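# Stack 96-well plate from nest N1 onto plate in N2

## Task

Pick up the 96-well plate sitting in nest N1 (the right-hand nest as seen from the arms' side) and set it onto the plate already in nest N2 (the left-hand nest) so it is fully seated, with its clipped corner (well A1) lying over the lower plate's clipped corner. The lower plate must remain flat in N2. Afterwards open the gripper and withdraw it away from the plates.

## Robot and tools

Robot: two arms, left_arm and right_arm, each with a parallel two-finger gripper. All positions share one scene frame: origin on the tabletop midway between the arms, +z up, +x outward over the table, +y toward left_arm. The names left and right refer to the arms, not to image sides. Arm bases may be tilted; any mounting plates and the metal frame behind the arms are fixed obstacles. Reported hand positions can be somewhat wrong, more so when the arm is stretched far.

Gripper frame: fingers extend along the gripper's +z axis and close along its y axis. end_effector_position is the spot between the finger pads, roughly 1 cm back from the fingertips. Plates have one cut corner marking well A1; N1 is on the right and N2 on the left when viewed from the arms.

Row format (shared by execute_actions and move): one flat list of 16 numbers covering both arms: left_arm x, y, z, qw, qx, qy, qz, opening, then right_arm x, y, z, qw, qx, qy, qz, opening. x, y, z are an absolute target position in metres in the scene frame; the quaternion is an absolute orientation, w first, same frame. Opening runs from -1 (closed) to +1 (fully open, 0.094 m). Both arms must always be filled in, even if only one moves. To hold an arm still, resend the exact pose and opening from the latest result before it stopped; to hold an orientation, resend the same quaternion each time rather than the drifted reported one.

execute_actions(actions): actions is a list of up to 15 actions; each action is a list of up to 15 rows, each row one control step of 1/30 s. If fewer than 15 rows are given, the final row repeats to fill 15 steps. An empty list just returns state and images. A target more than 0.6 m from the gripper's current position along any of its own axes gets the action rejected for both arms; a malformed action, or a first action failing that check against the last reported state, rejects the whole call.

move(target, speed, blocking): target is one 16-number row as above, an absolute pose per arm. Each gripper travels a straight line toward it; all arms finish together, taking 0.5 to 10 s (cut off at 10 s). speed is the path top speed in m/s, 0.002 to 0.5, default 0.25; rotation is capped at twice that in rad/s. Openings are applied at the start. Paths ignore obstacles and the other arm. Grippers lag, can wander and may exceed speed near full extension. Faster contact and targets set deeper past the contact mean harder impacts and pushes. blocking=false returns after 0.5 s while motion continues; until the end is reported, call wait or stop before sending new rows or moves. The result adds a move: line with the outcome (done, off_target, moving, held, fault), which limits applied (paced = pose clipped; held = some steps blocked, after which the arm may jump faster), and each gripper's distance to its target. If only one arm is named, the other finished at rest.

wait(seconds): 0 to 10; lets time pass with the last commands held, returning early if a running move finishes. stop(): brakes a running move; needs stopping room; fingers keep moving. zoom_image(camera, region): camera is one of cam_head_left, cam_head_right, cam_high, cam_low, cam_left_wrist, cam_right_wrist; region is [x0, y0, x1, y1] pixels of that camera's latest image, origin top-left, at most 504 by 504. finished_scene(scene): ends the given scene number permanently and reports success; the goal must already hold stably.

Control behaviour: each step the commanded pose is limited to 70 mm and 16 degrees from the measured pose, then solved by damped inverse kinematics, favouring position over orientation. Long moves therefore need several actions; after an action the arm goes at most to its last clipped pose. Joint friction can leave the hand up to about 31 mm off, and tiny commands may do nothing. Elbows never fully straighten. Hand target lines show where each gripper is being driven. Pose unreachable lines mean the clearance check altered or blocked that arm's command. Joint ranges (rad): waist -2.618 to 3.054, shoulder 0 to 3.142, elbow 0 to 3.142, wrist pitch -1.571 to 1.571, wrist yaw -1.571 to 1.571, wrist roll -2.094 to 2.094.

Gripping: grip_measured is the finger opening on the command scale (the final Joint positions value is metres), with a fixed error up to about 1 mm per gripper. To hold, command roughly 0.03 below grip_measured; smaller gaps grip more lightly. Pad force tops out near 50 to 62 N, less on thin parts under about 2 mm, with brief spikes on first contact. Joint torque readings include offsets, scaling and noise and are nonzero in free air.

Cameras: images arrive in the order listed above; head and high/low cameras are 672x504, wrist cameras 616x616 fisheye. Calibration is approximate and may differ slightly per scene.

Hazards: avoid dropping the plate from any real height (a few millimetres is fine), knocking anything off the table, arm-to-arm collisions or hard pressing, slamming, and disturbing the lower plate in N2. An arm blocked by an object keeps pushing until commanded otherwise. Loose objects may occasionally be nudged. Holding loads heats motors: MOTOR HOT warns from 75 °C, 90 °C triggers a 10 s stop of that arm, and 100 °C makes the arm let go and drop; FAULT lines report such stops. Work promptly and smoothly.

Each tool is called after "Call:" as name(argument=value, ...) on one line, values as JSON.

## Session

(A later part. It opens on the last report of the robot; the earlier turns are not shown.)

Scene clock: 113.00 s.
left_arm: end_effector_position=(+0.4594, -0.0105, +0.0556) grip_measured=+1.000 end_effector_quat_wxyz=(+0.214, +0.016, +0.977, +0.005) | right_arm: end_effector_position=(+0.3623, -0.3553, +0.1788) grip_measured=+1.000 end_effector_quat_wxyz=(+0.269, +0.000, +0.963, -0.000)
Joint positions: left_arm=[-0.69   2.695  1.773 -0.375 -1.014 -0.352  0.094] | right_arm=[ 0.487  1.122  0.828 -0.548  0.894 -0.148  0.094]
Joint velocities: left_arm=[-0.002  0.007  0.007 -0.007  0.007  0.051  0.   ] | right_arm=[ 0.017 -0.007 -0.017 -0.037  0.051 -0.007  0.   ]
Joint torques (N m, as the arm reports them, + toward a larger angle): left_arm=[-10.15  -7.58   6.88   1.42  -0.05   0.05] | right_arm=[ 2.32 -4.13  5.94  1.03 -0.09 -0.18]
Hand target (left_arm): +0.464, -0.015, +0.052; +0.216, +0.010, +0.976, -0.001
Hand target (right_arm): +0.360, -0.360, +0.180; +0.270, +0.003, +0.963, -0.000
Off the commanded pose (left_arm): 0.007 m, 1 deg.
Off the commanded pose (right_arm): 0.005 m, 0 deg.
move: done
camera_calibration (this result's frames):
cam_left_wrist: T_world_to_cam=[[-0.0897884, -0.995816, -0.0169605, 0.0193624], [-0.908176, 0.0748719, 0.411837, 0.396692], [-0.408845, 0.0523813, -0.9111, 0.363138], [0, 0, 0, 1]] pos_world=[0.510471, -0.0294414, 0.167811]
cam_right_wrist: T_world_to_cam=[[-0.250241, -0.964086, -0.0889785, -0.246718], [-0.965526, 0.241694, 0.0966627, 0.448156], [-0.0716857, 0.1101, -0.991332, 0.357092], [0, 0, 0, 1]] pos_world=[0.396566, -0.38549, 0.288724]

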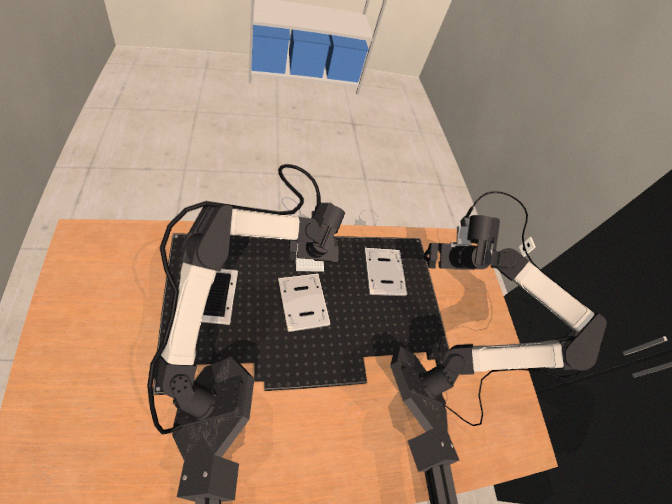

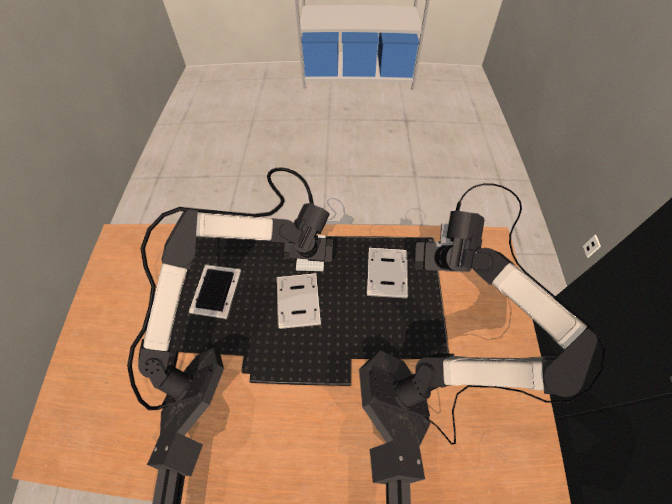

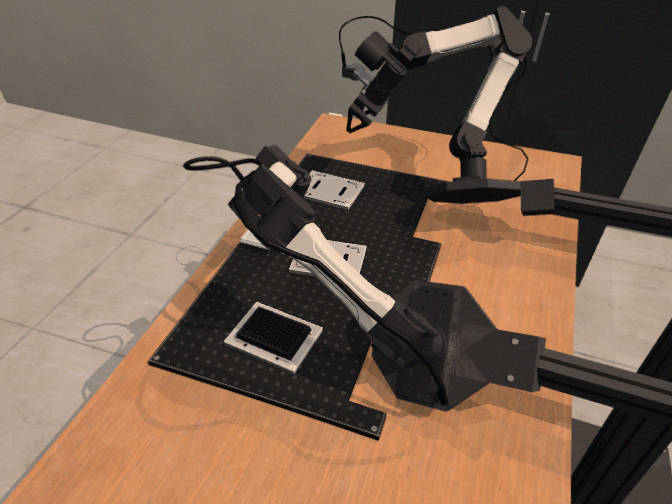

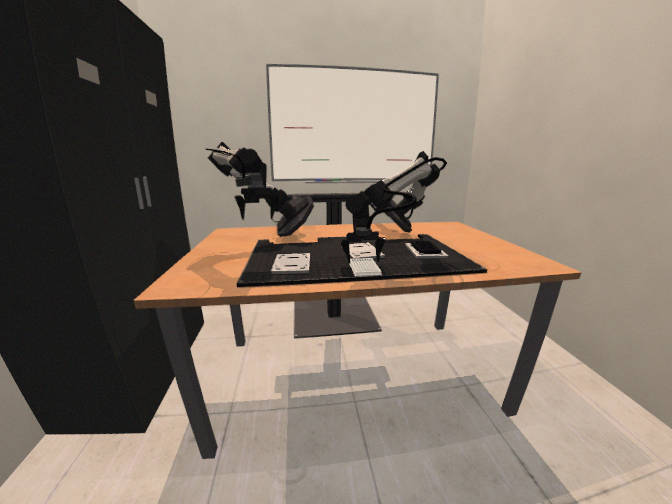

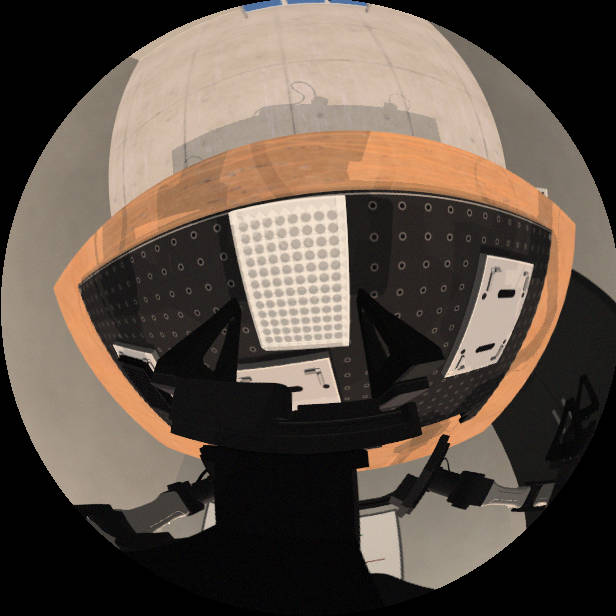

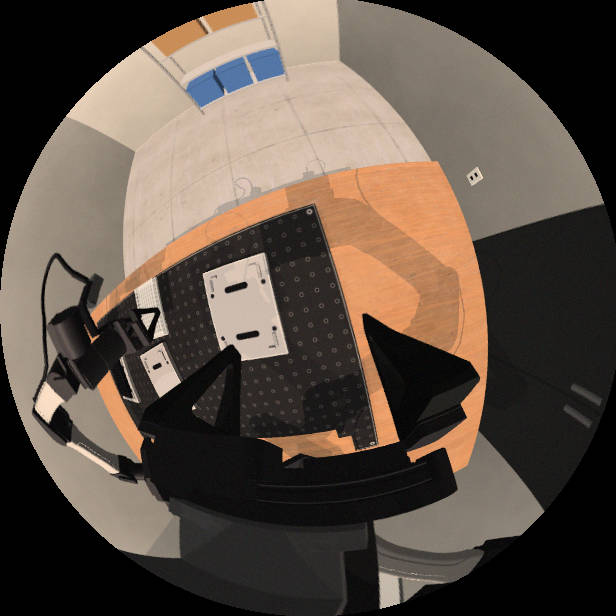

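Call:
move(target=[0.471,-0.013,0.039,0.216,0.006,0.976,-0.014,1,0.36,-0.36,0.18,0.27,0.003,0.963,0,1], speed=0.02)

Call:
zoom_image(camera="cam_left_wrist", region=[190,160,410,380])

Call:
zoom_image(camera="cam_low", region=[330,215,400,285])

Scene clock: 118.67 s.
left_arm: end_effector_position=(+0.4743, -0.0086, +0.0479) grip_measured=+1.000 end_effector_quat_wxyz=(+0.219, +0.001, +0.976, -0.011) | right_arm: end_effector_position=(+0.3623, -0.3553, +0.1788) grip_measured=+1.000 end_effector_quat_wxyz=(+0.269, +0.000, +0.963, -0.000)
Joint positions: left_arm=[-0.656  2.695  1.773 -0.294 -0.985 -0.302  0.094] | right_arm=[ 0.487  1.122  0.828 -0.548  0.894 -0.148  0.094]
Joint velocities: left_arm=[-0.017 -0.017 -0.012  0.037 -0.007 -0.007  0.   ] | right_arm=[-0.022  0.017 -0.002 -0.022 -0.066 -0.022  0.   ]
Joint torques (N m, as the arm reports them, + toward a larger angle): left_arm=[-10.36  -7.78   4.79   1.45  -0.01   0.04] | right_arm=[ 2.32 -4.12  5.95  1.03 -0.1  -0.18]
Hand target (left_arm): +0.471, -0.013, +0.039; +0.215, +0.006, +0.976, -0.013
Hand target (right_arm): +0.360, -0.360, +0.180; +0.270, +0.003, +0.963, -0.000
Off the commanded pose (left_arm): 0.010 m, 1 deg.
Off the commanded pose (right_arm): 0.005 m, 0 deg.
move: done
camera_calibration (this result's frames):
cam_left_wrist: T_world_to_cam=[[-0.0679931, -0.997513, 0.0185813, 0.0103545], [-0.913592, 0.0697352, 0.400607, 0.416316], [-0.400906, 0.0102628, -0.916062, 0.358136], [0, 0, 0, 1]] pos_world=[0.524627, -0.0223787, 0.161103]
cam_right_wrist: T_world_to_cam=[[-0.250241, -0.964086, -0.0889785, -0.246718], [-0.965526, 0.241694, 0.0966627, 0.448156], [-0.0716857, 0.1101, -0.991332, 0.357092], [0, 0, 0, 1]] pos_world=[0.396566, -0.38549, 0.288724]

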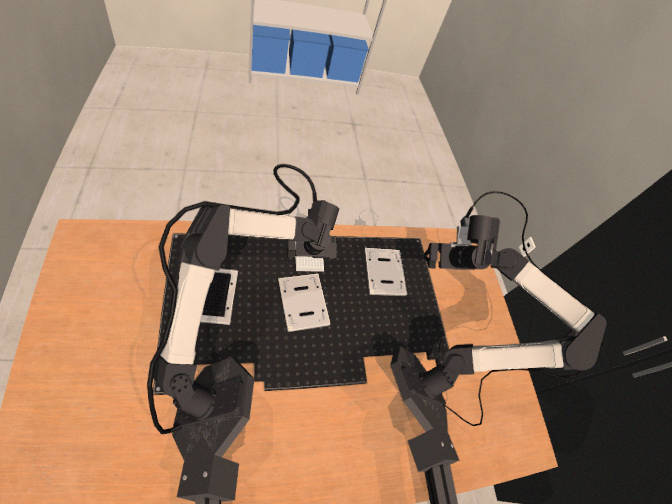

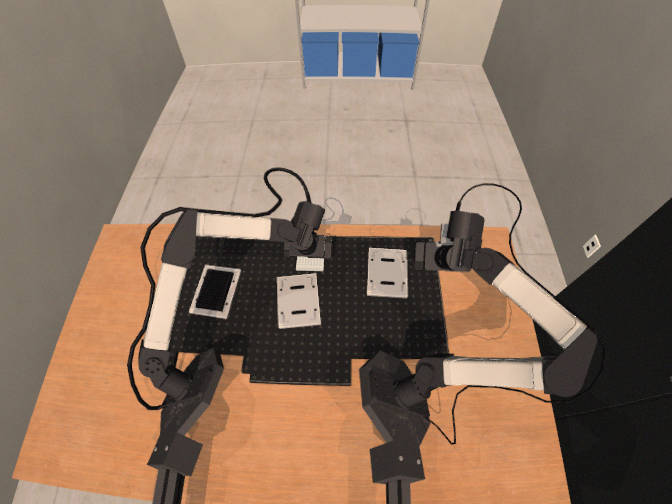

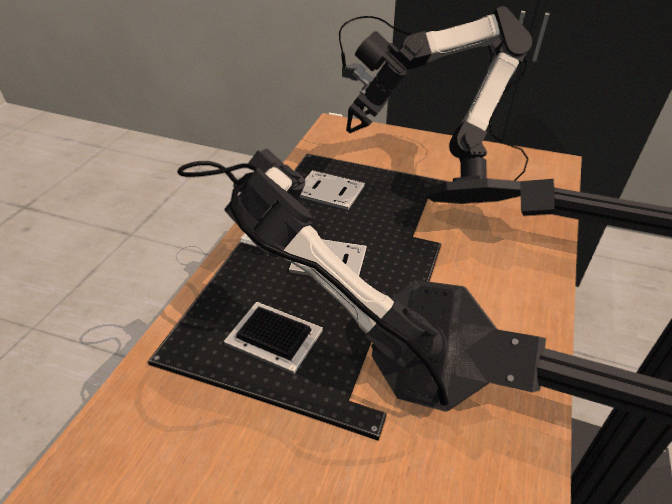

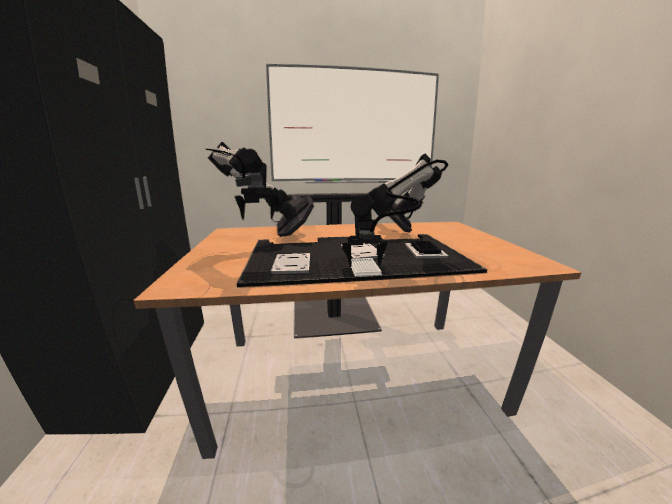

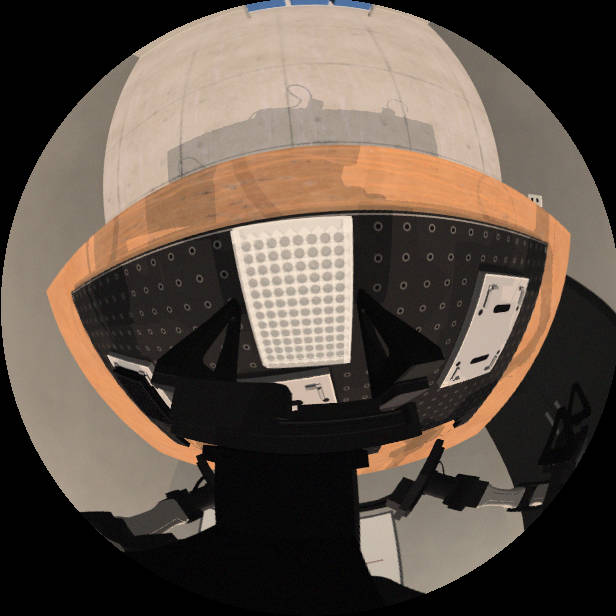

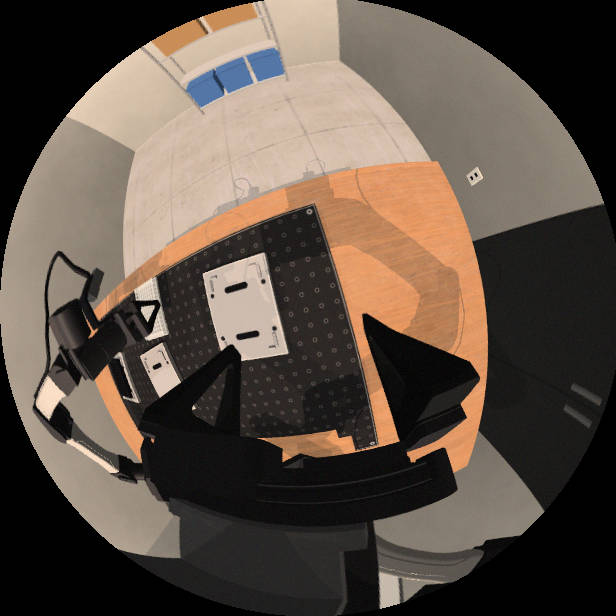

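Region (190, 160, 410, 380) of cam_left_wrist's 616x616 image, scaled by 2.291, with more detail than that image has.

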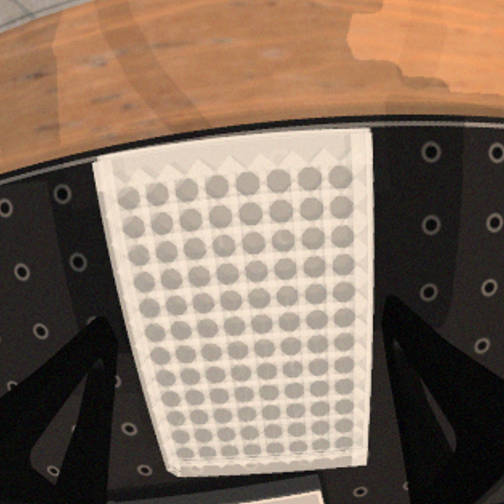

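Region (330, 215, 400, 285) of cam_low's 672x504 image, scaled by 7.200, with more detail than that image has.

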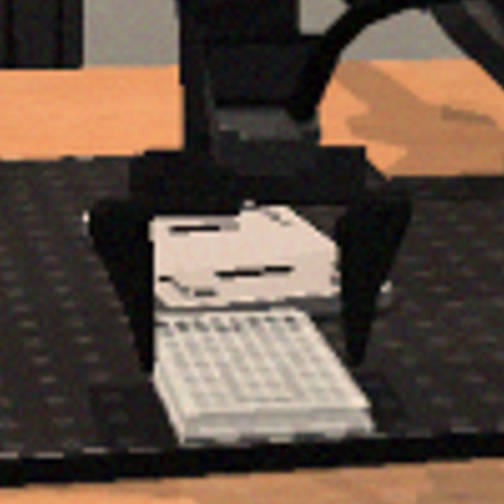

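Call:
move(target=[0.467,-0.014,0.033,0.216,0.006,0.976,-0.014,1,0.36,-0.36,0.18,0.27,0.003,0.963,0,1], speed=0.015)

Call:
zoom_image(camera="cam_low", region=[330,215,400,285])

Call:
zoom_image(camera="cam_right_wrist", region=[110,265,190,345])

Scene clock: 129.97 s.
left_arm: end_effector_position=(+0.4793, -0.0109, +0.0504) grip_measured=+1.000 end_effector_quat_wxyz=(+0.228, -0.009, +0.974, -0.018) | right_arm: end_effector_position=(+0.3623, -0.3553, +0.1788) grip_measured=+1.000 end_effector_quat_wxyz=(+0.269, +0.000, +0.963, -0.000)
Joint positions: left_arm=[-0.656  2.695  1.773 -0.259 -0.981 -0.294  0.094] | right_arm=[ 0.487  1.122  0.828 -0.548  0.894 -0.148  0.094]
Joint velocities: left_arm=[-0.002 -0.002  0.022  0.022  0.007 -0.037  0.   ] | right_arm=[-0.012  0.012 -0.007 -0.095 -0.007  0.007  0.   ]
Joint torques (N m, as the arm reports them, + toward a larger angle): left_arm=[-10.11  -7.59   2.94   1.54   0.     0.05] | right_arm=[ 2.32 -4.13  5.94  1.03 -0.09 -0.18]
Hand target (left_arm): +0.467, -0.014, +0.033; +0.216, +0.006, +0.976, -0.014
Hand target (right_arm): +0.360, -0.360, +0.180; +0.270, +0.003, +0.963, -0.000
Off the commanded pose (left_arm): 0.021 m, 2 deg.
Off the commanded pose (right_arm): 0.005 m, 0 deg.
move: off_target (left_arm)
camera_calibration (this result's frames):
cam_left_wrist: T_world_to_cam=[[-0.0525524, -0.998005, 0.0349955, 0.000173963], [-0.921448, 0.0619697, 0.383528, 0.424597], [-0.384932, -0.0120912, -0.922866, 0.354896], [0, 0, 0, 1]] pos_world=[0.527864, -0.0218474, 0.16467]
cam_right_wrist: T_world_to_cam=[[-0.250241, -0.964086, -0.0889785, -0.246718], [-0.965526, 0.241694, 0.0966627, 0.448156], [-0.0716857, 0.1101, -0.991332, 0.357092], [0, 0, 0, 1]] pos_world=[0.396566, -0.38549, 0.288724]

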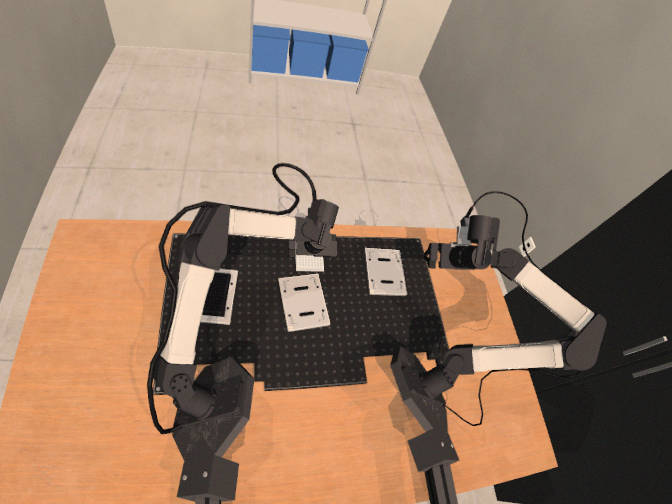

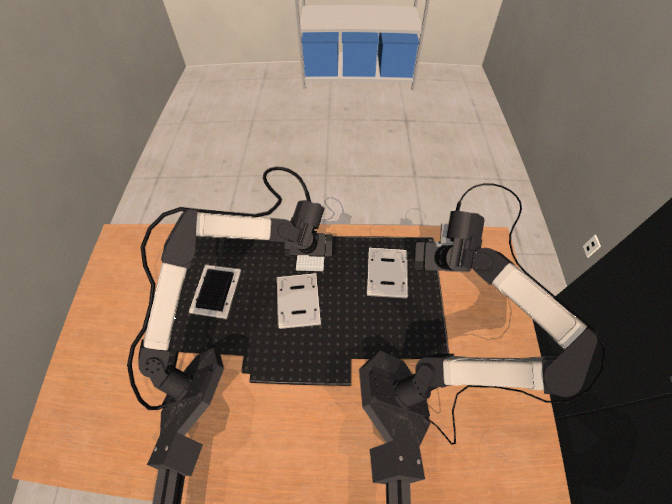

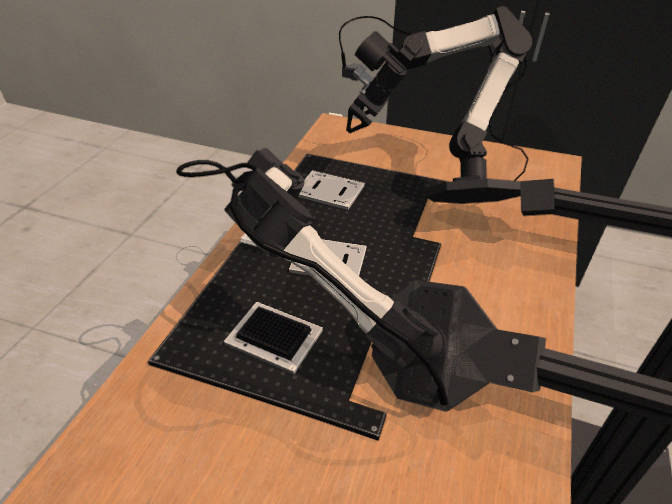

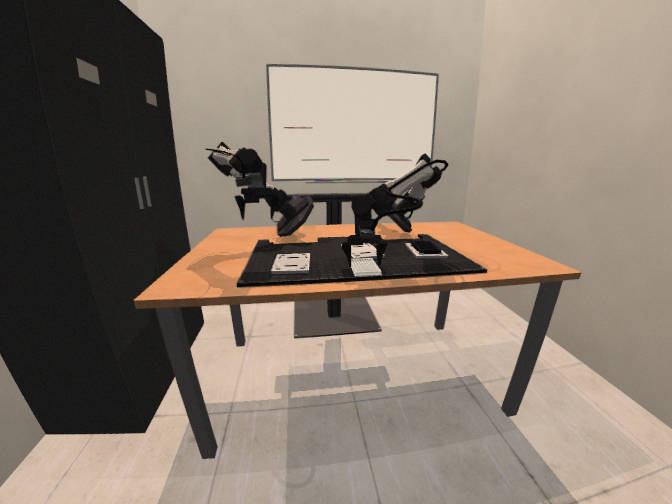

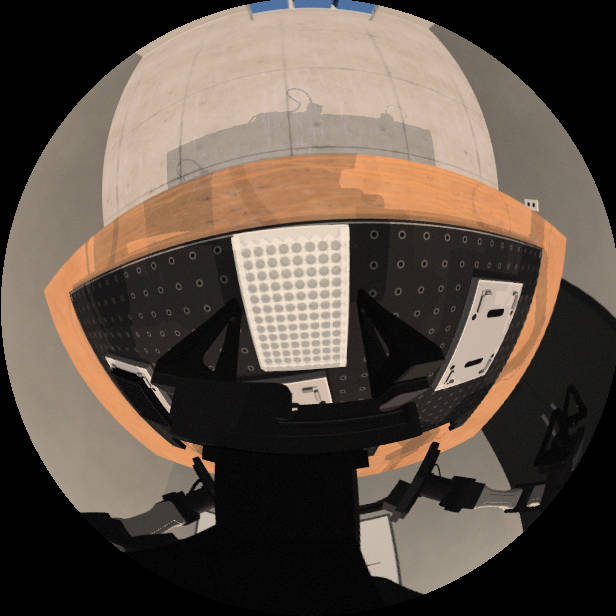

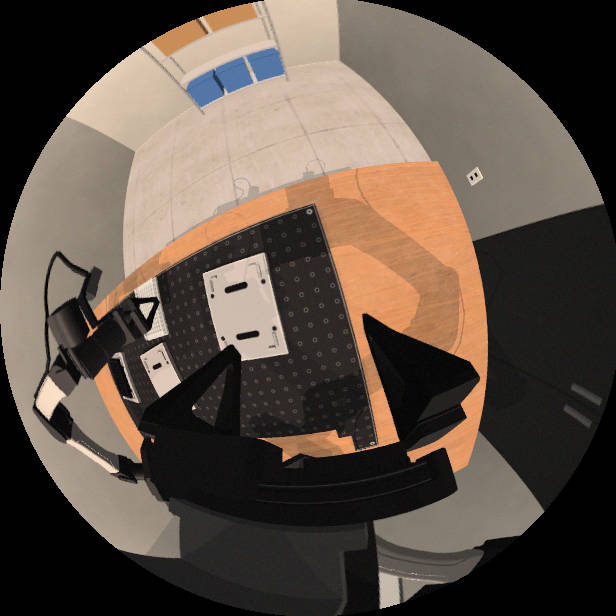

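Region (330, 215, 400, 285) of cam_low's 672x504 image, scaled by 7.200, with more detail than that image has.

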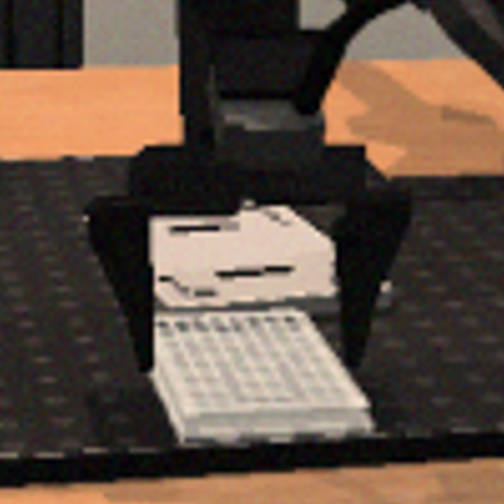

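Region (110, 265, 190, 345) of cam_right_wrist's 616x616 image, scaled by 6.300, with more detail than that image has.

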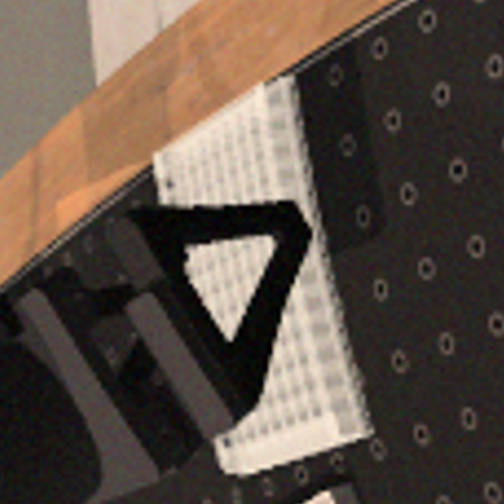

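Call:
execute_actions(actions=[])

Call:
move(target=[0.463,-0.014,0.028,0.216,0.006,0.976,-0.014,1,0.36,-0.36,0.18,0.27,0.003,0.963,0,1], speed=0.02)

Scene clock: 142.60 s.
left_arm: end_effector_position=(+0.4795, -0.0110, +0.0505) grip_measured=+1.000 end_effector_quat_wxyz=(+0.228, -0.009, +0.973, -0.018) | right_arm: end_effector_position=(+0.3623, -0.3553, +0.1788) grip_measured=+1.000 end_effector_quat_wxyz=(+0.269, +0.000, +0.963, -0.000)
Joint positions: left_arm=[-0.656  2.695  1.773 -0.257 -0.981 -0.293  0.094] | right_arm=[ 0.487  1.122  0.828 -0.548  0.894 -0.148  0.094]
Joint velocities: left_arm=[-0.007  0.002 -0.002 -0.095 -0.066  0.037  0.   ] | right_arm=[-0.002  0.007 -0.007 -0.022  0.007  0.022  0.   ]
Joint torques (N m, as the arm reports them, + toward a larger angle): left_arm=[-10.11  -7.59   2.94   1.5   -0.01   0.06] | right_arm=[ 2.32 -4.13  5.95  1.03 -0.09 -0.18]
Hand target (left_arm): +0.467, -0.014, +0.033; +0.216, +0.006, +0.976, -0.014
Hand target (right_arm): +0.360, -0.360, +0.180; +0.270, +0.003, +0.963, -0.000
Off the commanded pose (left_arm): 0.022 m, 2 deg.
Off the commanded pose (right_arm): 0.005 m, 0 deg.
camera_calibration (this result's frames):
cam_left_wrist: T_world_to_cam=[[-0.0522063, -0.998009, 0.0353895, -0.0000725972], [-0.921778, 0.0617914, 0.382762, 0.424959], [-0.384187, -0.0126387, -0.923169, 0.354737], [0, 0, 0, 1]] pos_world=[0.527999, -0.0218478, 0.164826]
cam_right_wrist: T_world_to_cam=[[-0.250241, -0.964086, -0.0889785, -0.246718], [-0.965526, 0.241694, 0.0966627, 0.448156], [-0.0716857, 0.1101, -0.991332, 0.357092], [0, 0, 0, 1]] pos_world=[0.396566, -0.38549, 0.288724]

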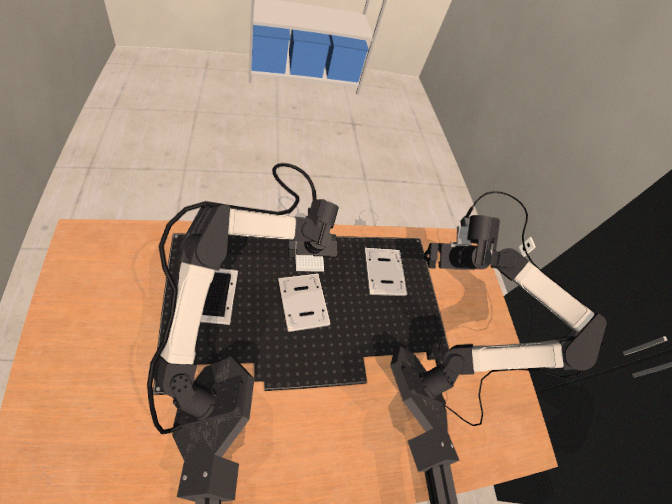

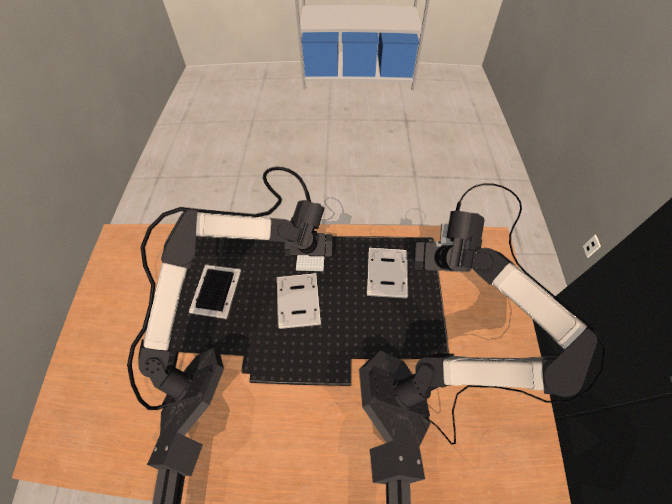

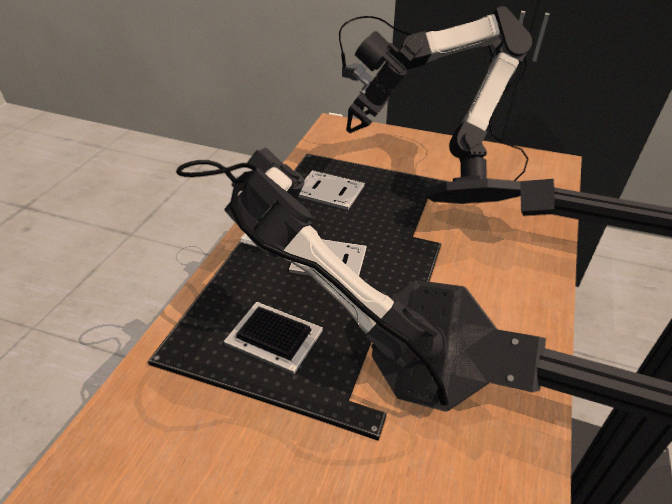

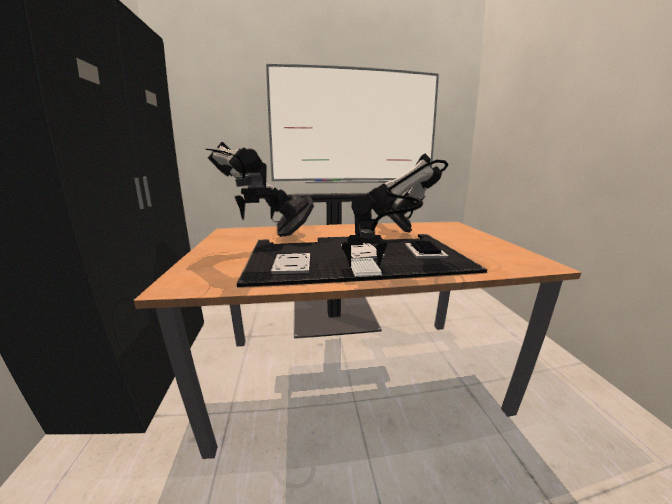

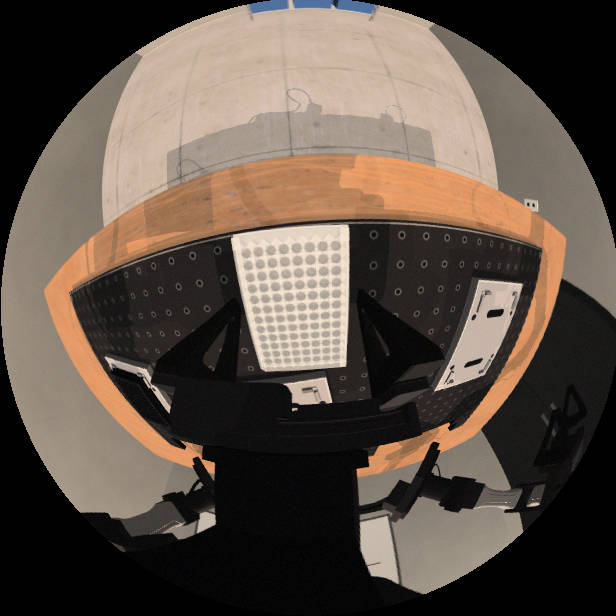

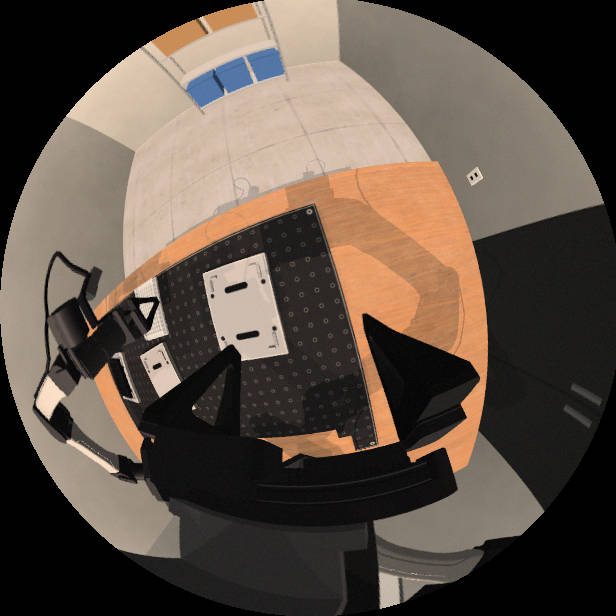

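Scene clock: 144.23 s.
left_arm: end_effector_position=(+0.4739, -0.0102, +0.0428) grip_measured=+1.000 end_effector_quat_wxyz=(+0.226, -0.007, +0.974, -0.016) | right_arm: end_effector_position=(+0.3623, -0.3553, +0.1788) grip_measured=+1.000 end_effector_quat_wxyz=(+0.269, +0.000, +0.963, -0.000)
Joint positions: left_arm=[-0.651  2.695  1.741 -0.227 -0.98  -0.287  0.094] | right_arm=[ 0.487  1.122  0.828 -0.548  0.894 -0.148  0.094]
Joint velocities: left_arm=[-0.007  0.002 -0.017 -0.022 -0.037  0.007  0.   ] | right_arm=[-0.002 -0.002  0.002 -0.037 -0.022  0.007  0.   ]
Joint torques (N m, as the arm reports them, + toward a larger angle): left_arm=[-10.23  -7.52   3.34   1.48   0.01   0.04] | right_arm=[ 2.31 -4.14  5.95  1.03 -0.1  -0.18]
Hand target (left_arm): +0.463, -0.014, +0.028; +0.216, +0.006, +0.976, -0.014
Hand target (right_arm): +0.360, -0.360, +0.180; +0.270, +0.003, +0.963, -0.000
Off the commanded pose (left_arm): 0.019 m, 2 deg.
Off the commanded pose (right_arm): 0.005 m, 0 deg.
move: off_target (left_arm)
camera_calibration (this result's frames):
cam_left_wrist: T_world_to_cam=[[-0.0556027, -0.997968, 0.0311284, 0.00240208], [-0.919611, 0.0633298, 0.387692, 0.421476], [-0.388875, -0.00706933, -0.921263, 0.347745], [0, 0, 0, 1]] pos_world=[0.522957, -0.0218365, 0.156887]
cam_right_wrist: T_world_to_cam=[[-0.250241, -0.964086, -0.0889785, -0.246718], [-0.965526, 0.241694, 0.0966627, 0.448156], [-0.0716857, 0.1101, -0.991332, 0.357092], [0, 0, 0, 1]] pos_world=[0.396566, -0.38549, 0.288724]

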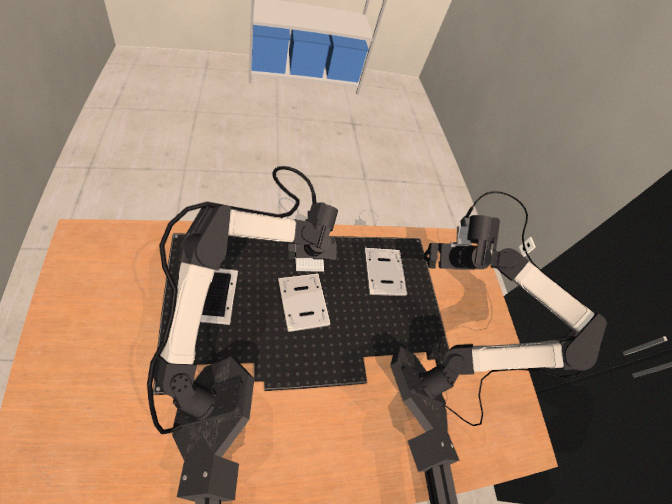

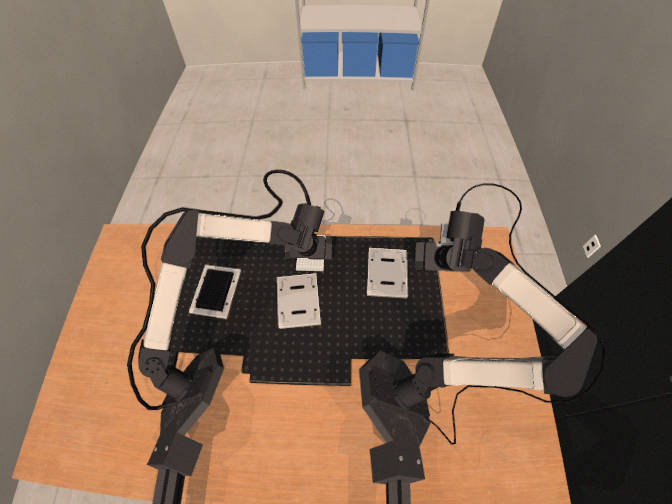

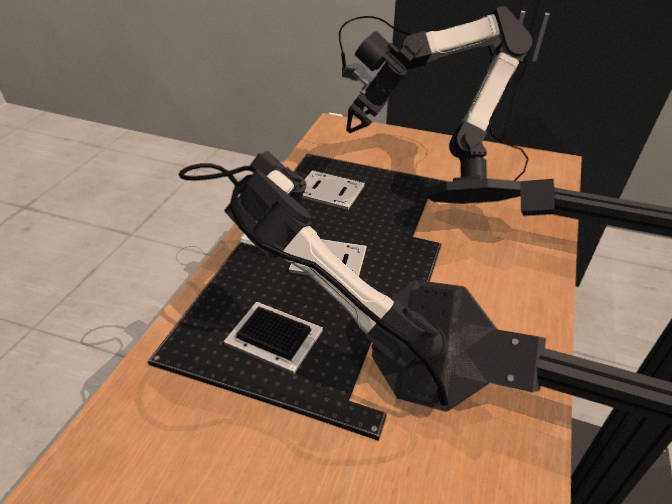

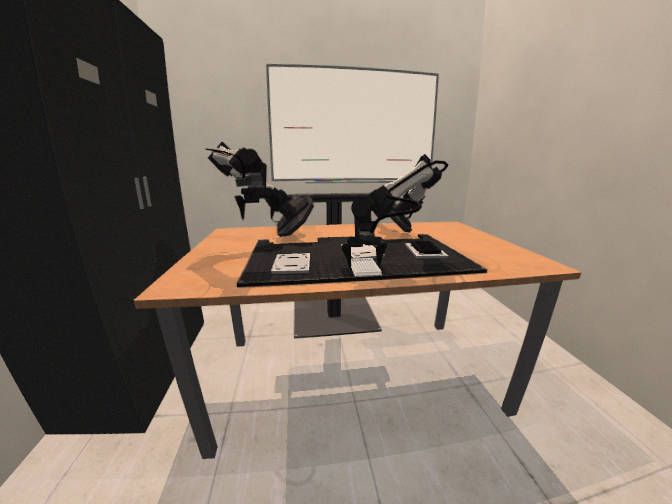

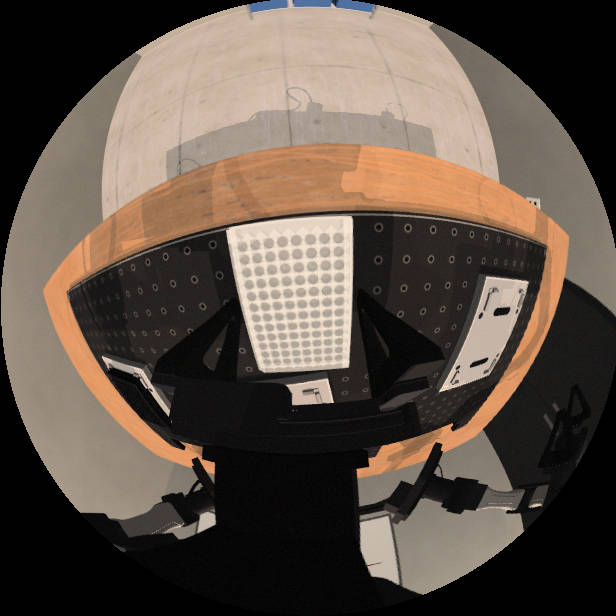

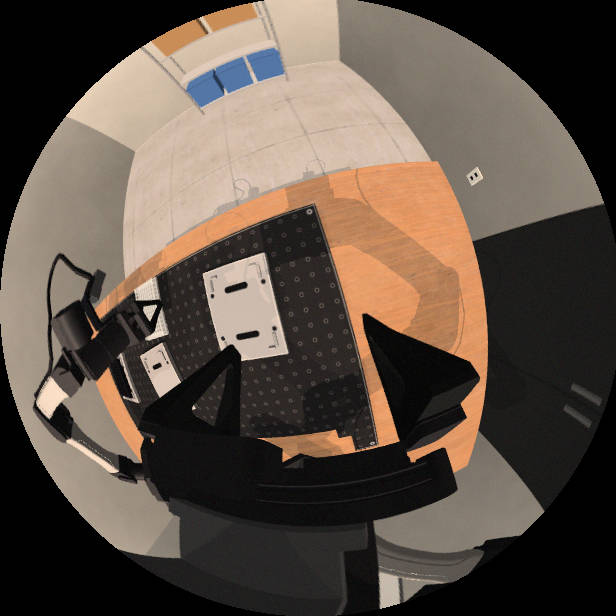

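Call:
execute_actions(actions=[[[0.47,-0.0115,0.038,0.222,-0.002,0.975,-0.016,0.82,0.36,-0.36,0.18,0.27,0.003,0.963,0,1]],[[0.47,-0.0115,0.038,0.222,-0.002,0.975,-0.016,0.7,0.36,-0.36,0.18,0.27,0.003,0.963,0,1]]])

Call:
zoom_image(camera="cam_low", region=[330,230,400,285])

Call:
zoom_image(camera="cam_left_wrist", region=[190,180,410,400])

Scene clock: 151.03 s.
left_arm: end_effector_position=(+0.4742, -0.0104, +0.0430) grip_measured=+0.730 end_effector_quat_wxyz=(+0.226, -0.007, +0.974, -0.016) | right_arm: end_effector_position=(+0.3623, -0.3553, +0.1788) grip_measured=+1.000 end_effector_quat_wxyz=(+0.269, +0.000, +0.963, -0.000)
Joint positions: left_arm=[-0.651  2.695  1.741 -0.225 -0.98  -0.286  0.081] | right_arm=[ 0.487  1.122  0.828 -0.548  0.894 -0.148  0.094]
Joint velocities: left_arm=[ 0.002 -0.002  0.007 -0.037  0.066 -0.051  0.001] | right_arm=[-0.012 -0.012 -0.002 -0.022 -0.037  0.007  0.   ]
Joint torques (N m, as the arm reports them, + toward a larger angle): left_arm=[-10.7   -8.51   4.35   1.33  -0.06  -0.02] | right_arm=[ 2.32 -4.14  5.94  1.03 -0.1  -0.18]
Hand target (left_arm): +0.470, -0.012, +0.038; +0.222, -0.002, +0.975, -0.016
Hand target (right_arm): +0.360, -0.360, +0.180; +0.270, +0.003, +0.963, -0.000
Off the commanded pose (left_arm): 0.007 m, 1 deg.
Off the commanded pose (right_arm): 0.005 m, 0 deg.
camera_calibration (this result's frames):
cam_left_wrist: T_world_to_cam=[[-0.0547371, -0.997992, 0.0318776, 0.0018707], [-0.920132, 0.0628134, 0.386539, 0.422017], [-0.387765, -0.00817357, -0.921722, 0.347511], [0, 0, 0, 1]] pos_world=[0.523166, -0.021801, 0.157123]
cam_right_wrist: T_world_to_cam=[[-0.250241, -0.964086, -0.0889785, -0.246718], [-0.965526, 0.241694, 0.0966627, 0.448156], [-0.0716857, 0.1101, -0.991332, 0.357092], [0, 0, 0, 1]] pos_world=[0.396566, -0.38549, 0.288724]

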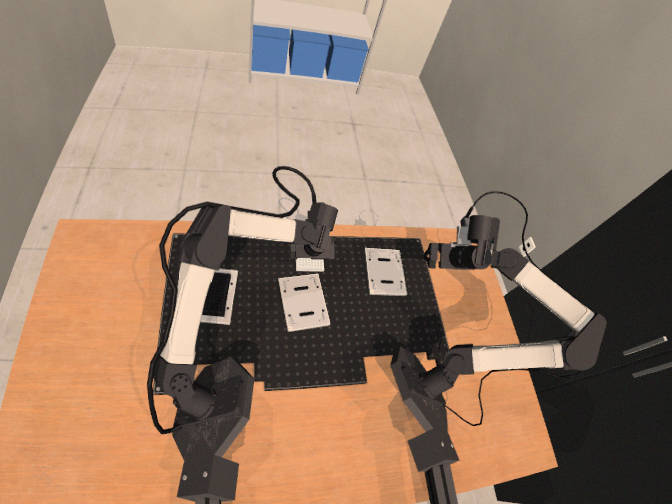

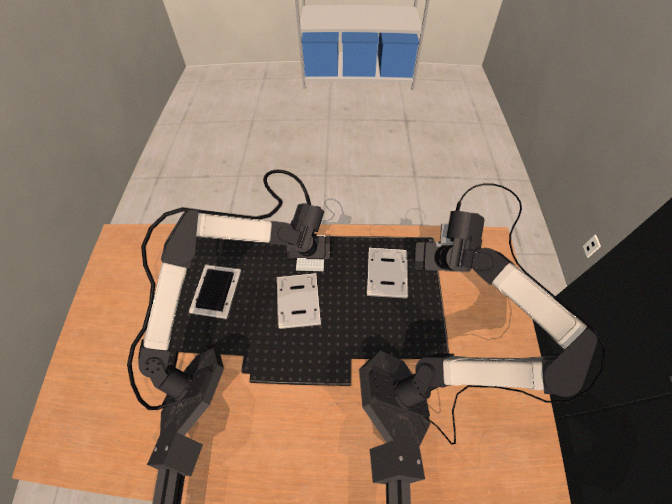

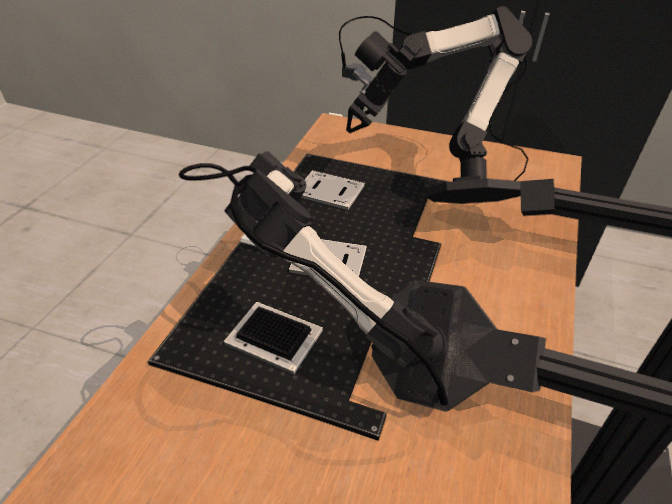

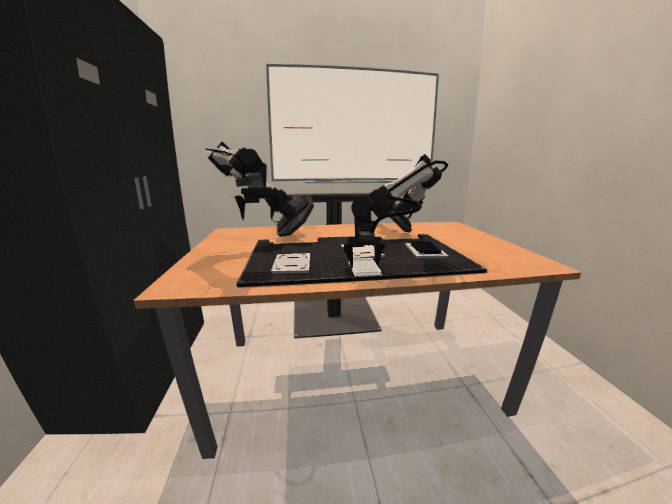

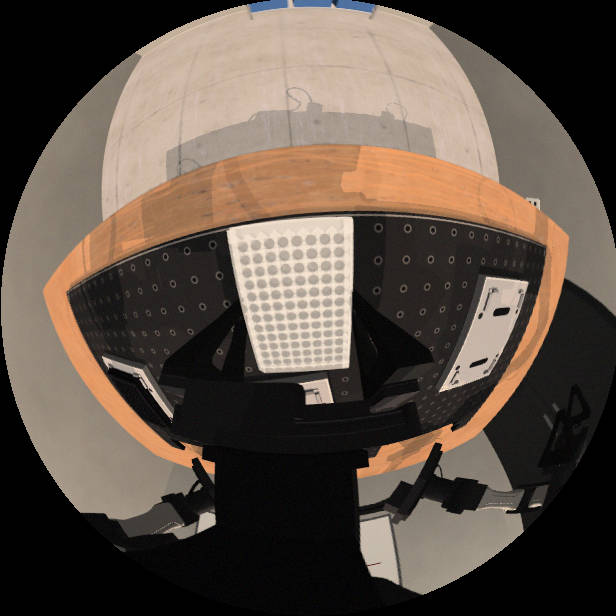

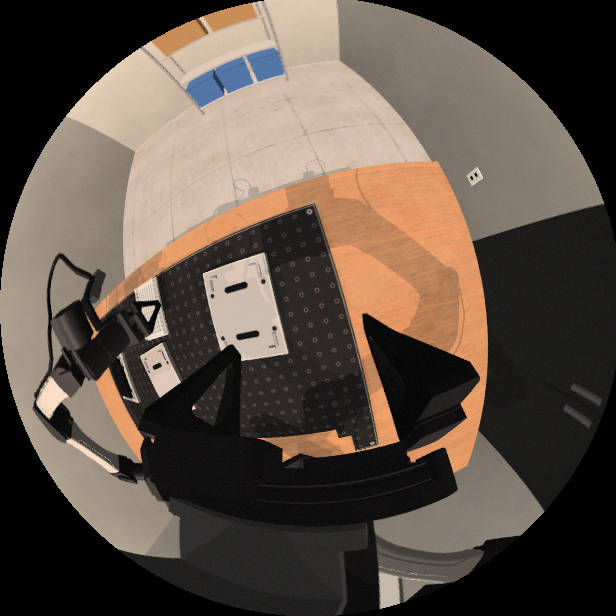

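Region (330, 230, 400, 285) of cam_low's 672x504 image, scaled by 7.200, with more detail than that image has; it fills the top 396 rows of this view, and the rest is white.

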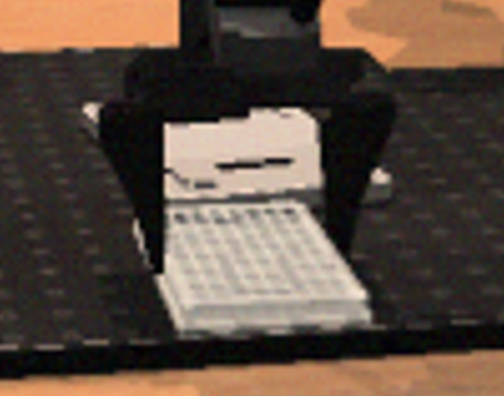

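Region (190, 180, 410, 400) of cam_left_wrist's 616x616 image, scaled by 2.291, with more detail than that image has.

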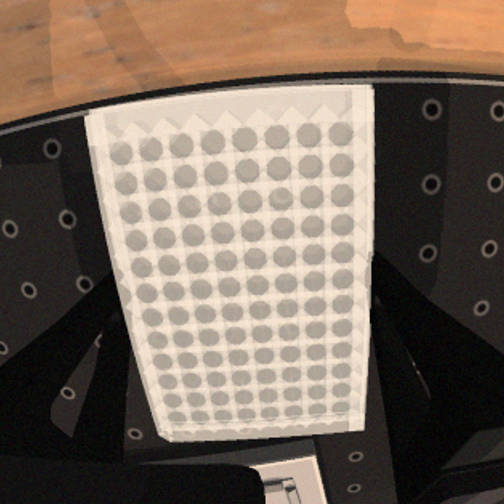

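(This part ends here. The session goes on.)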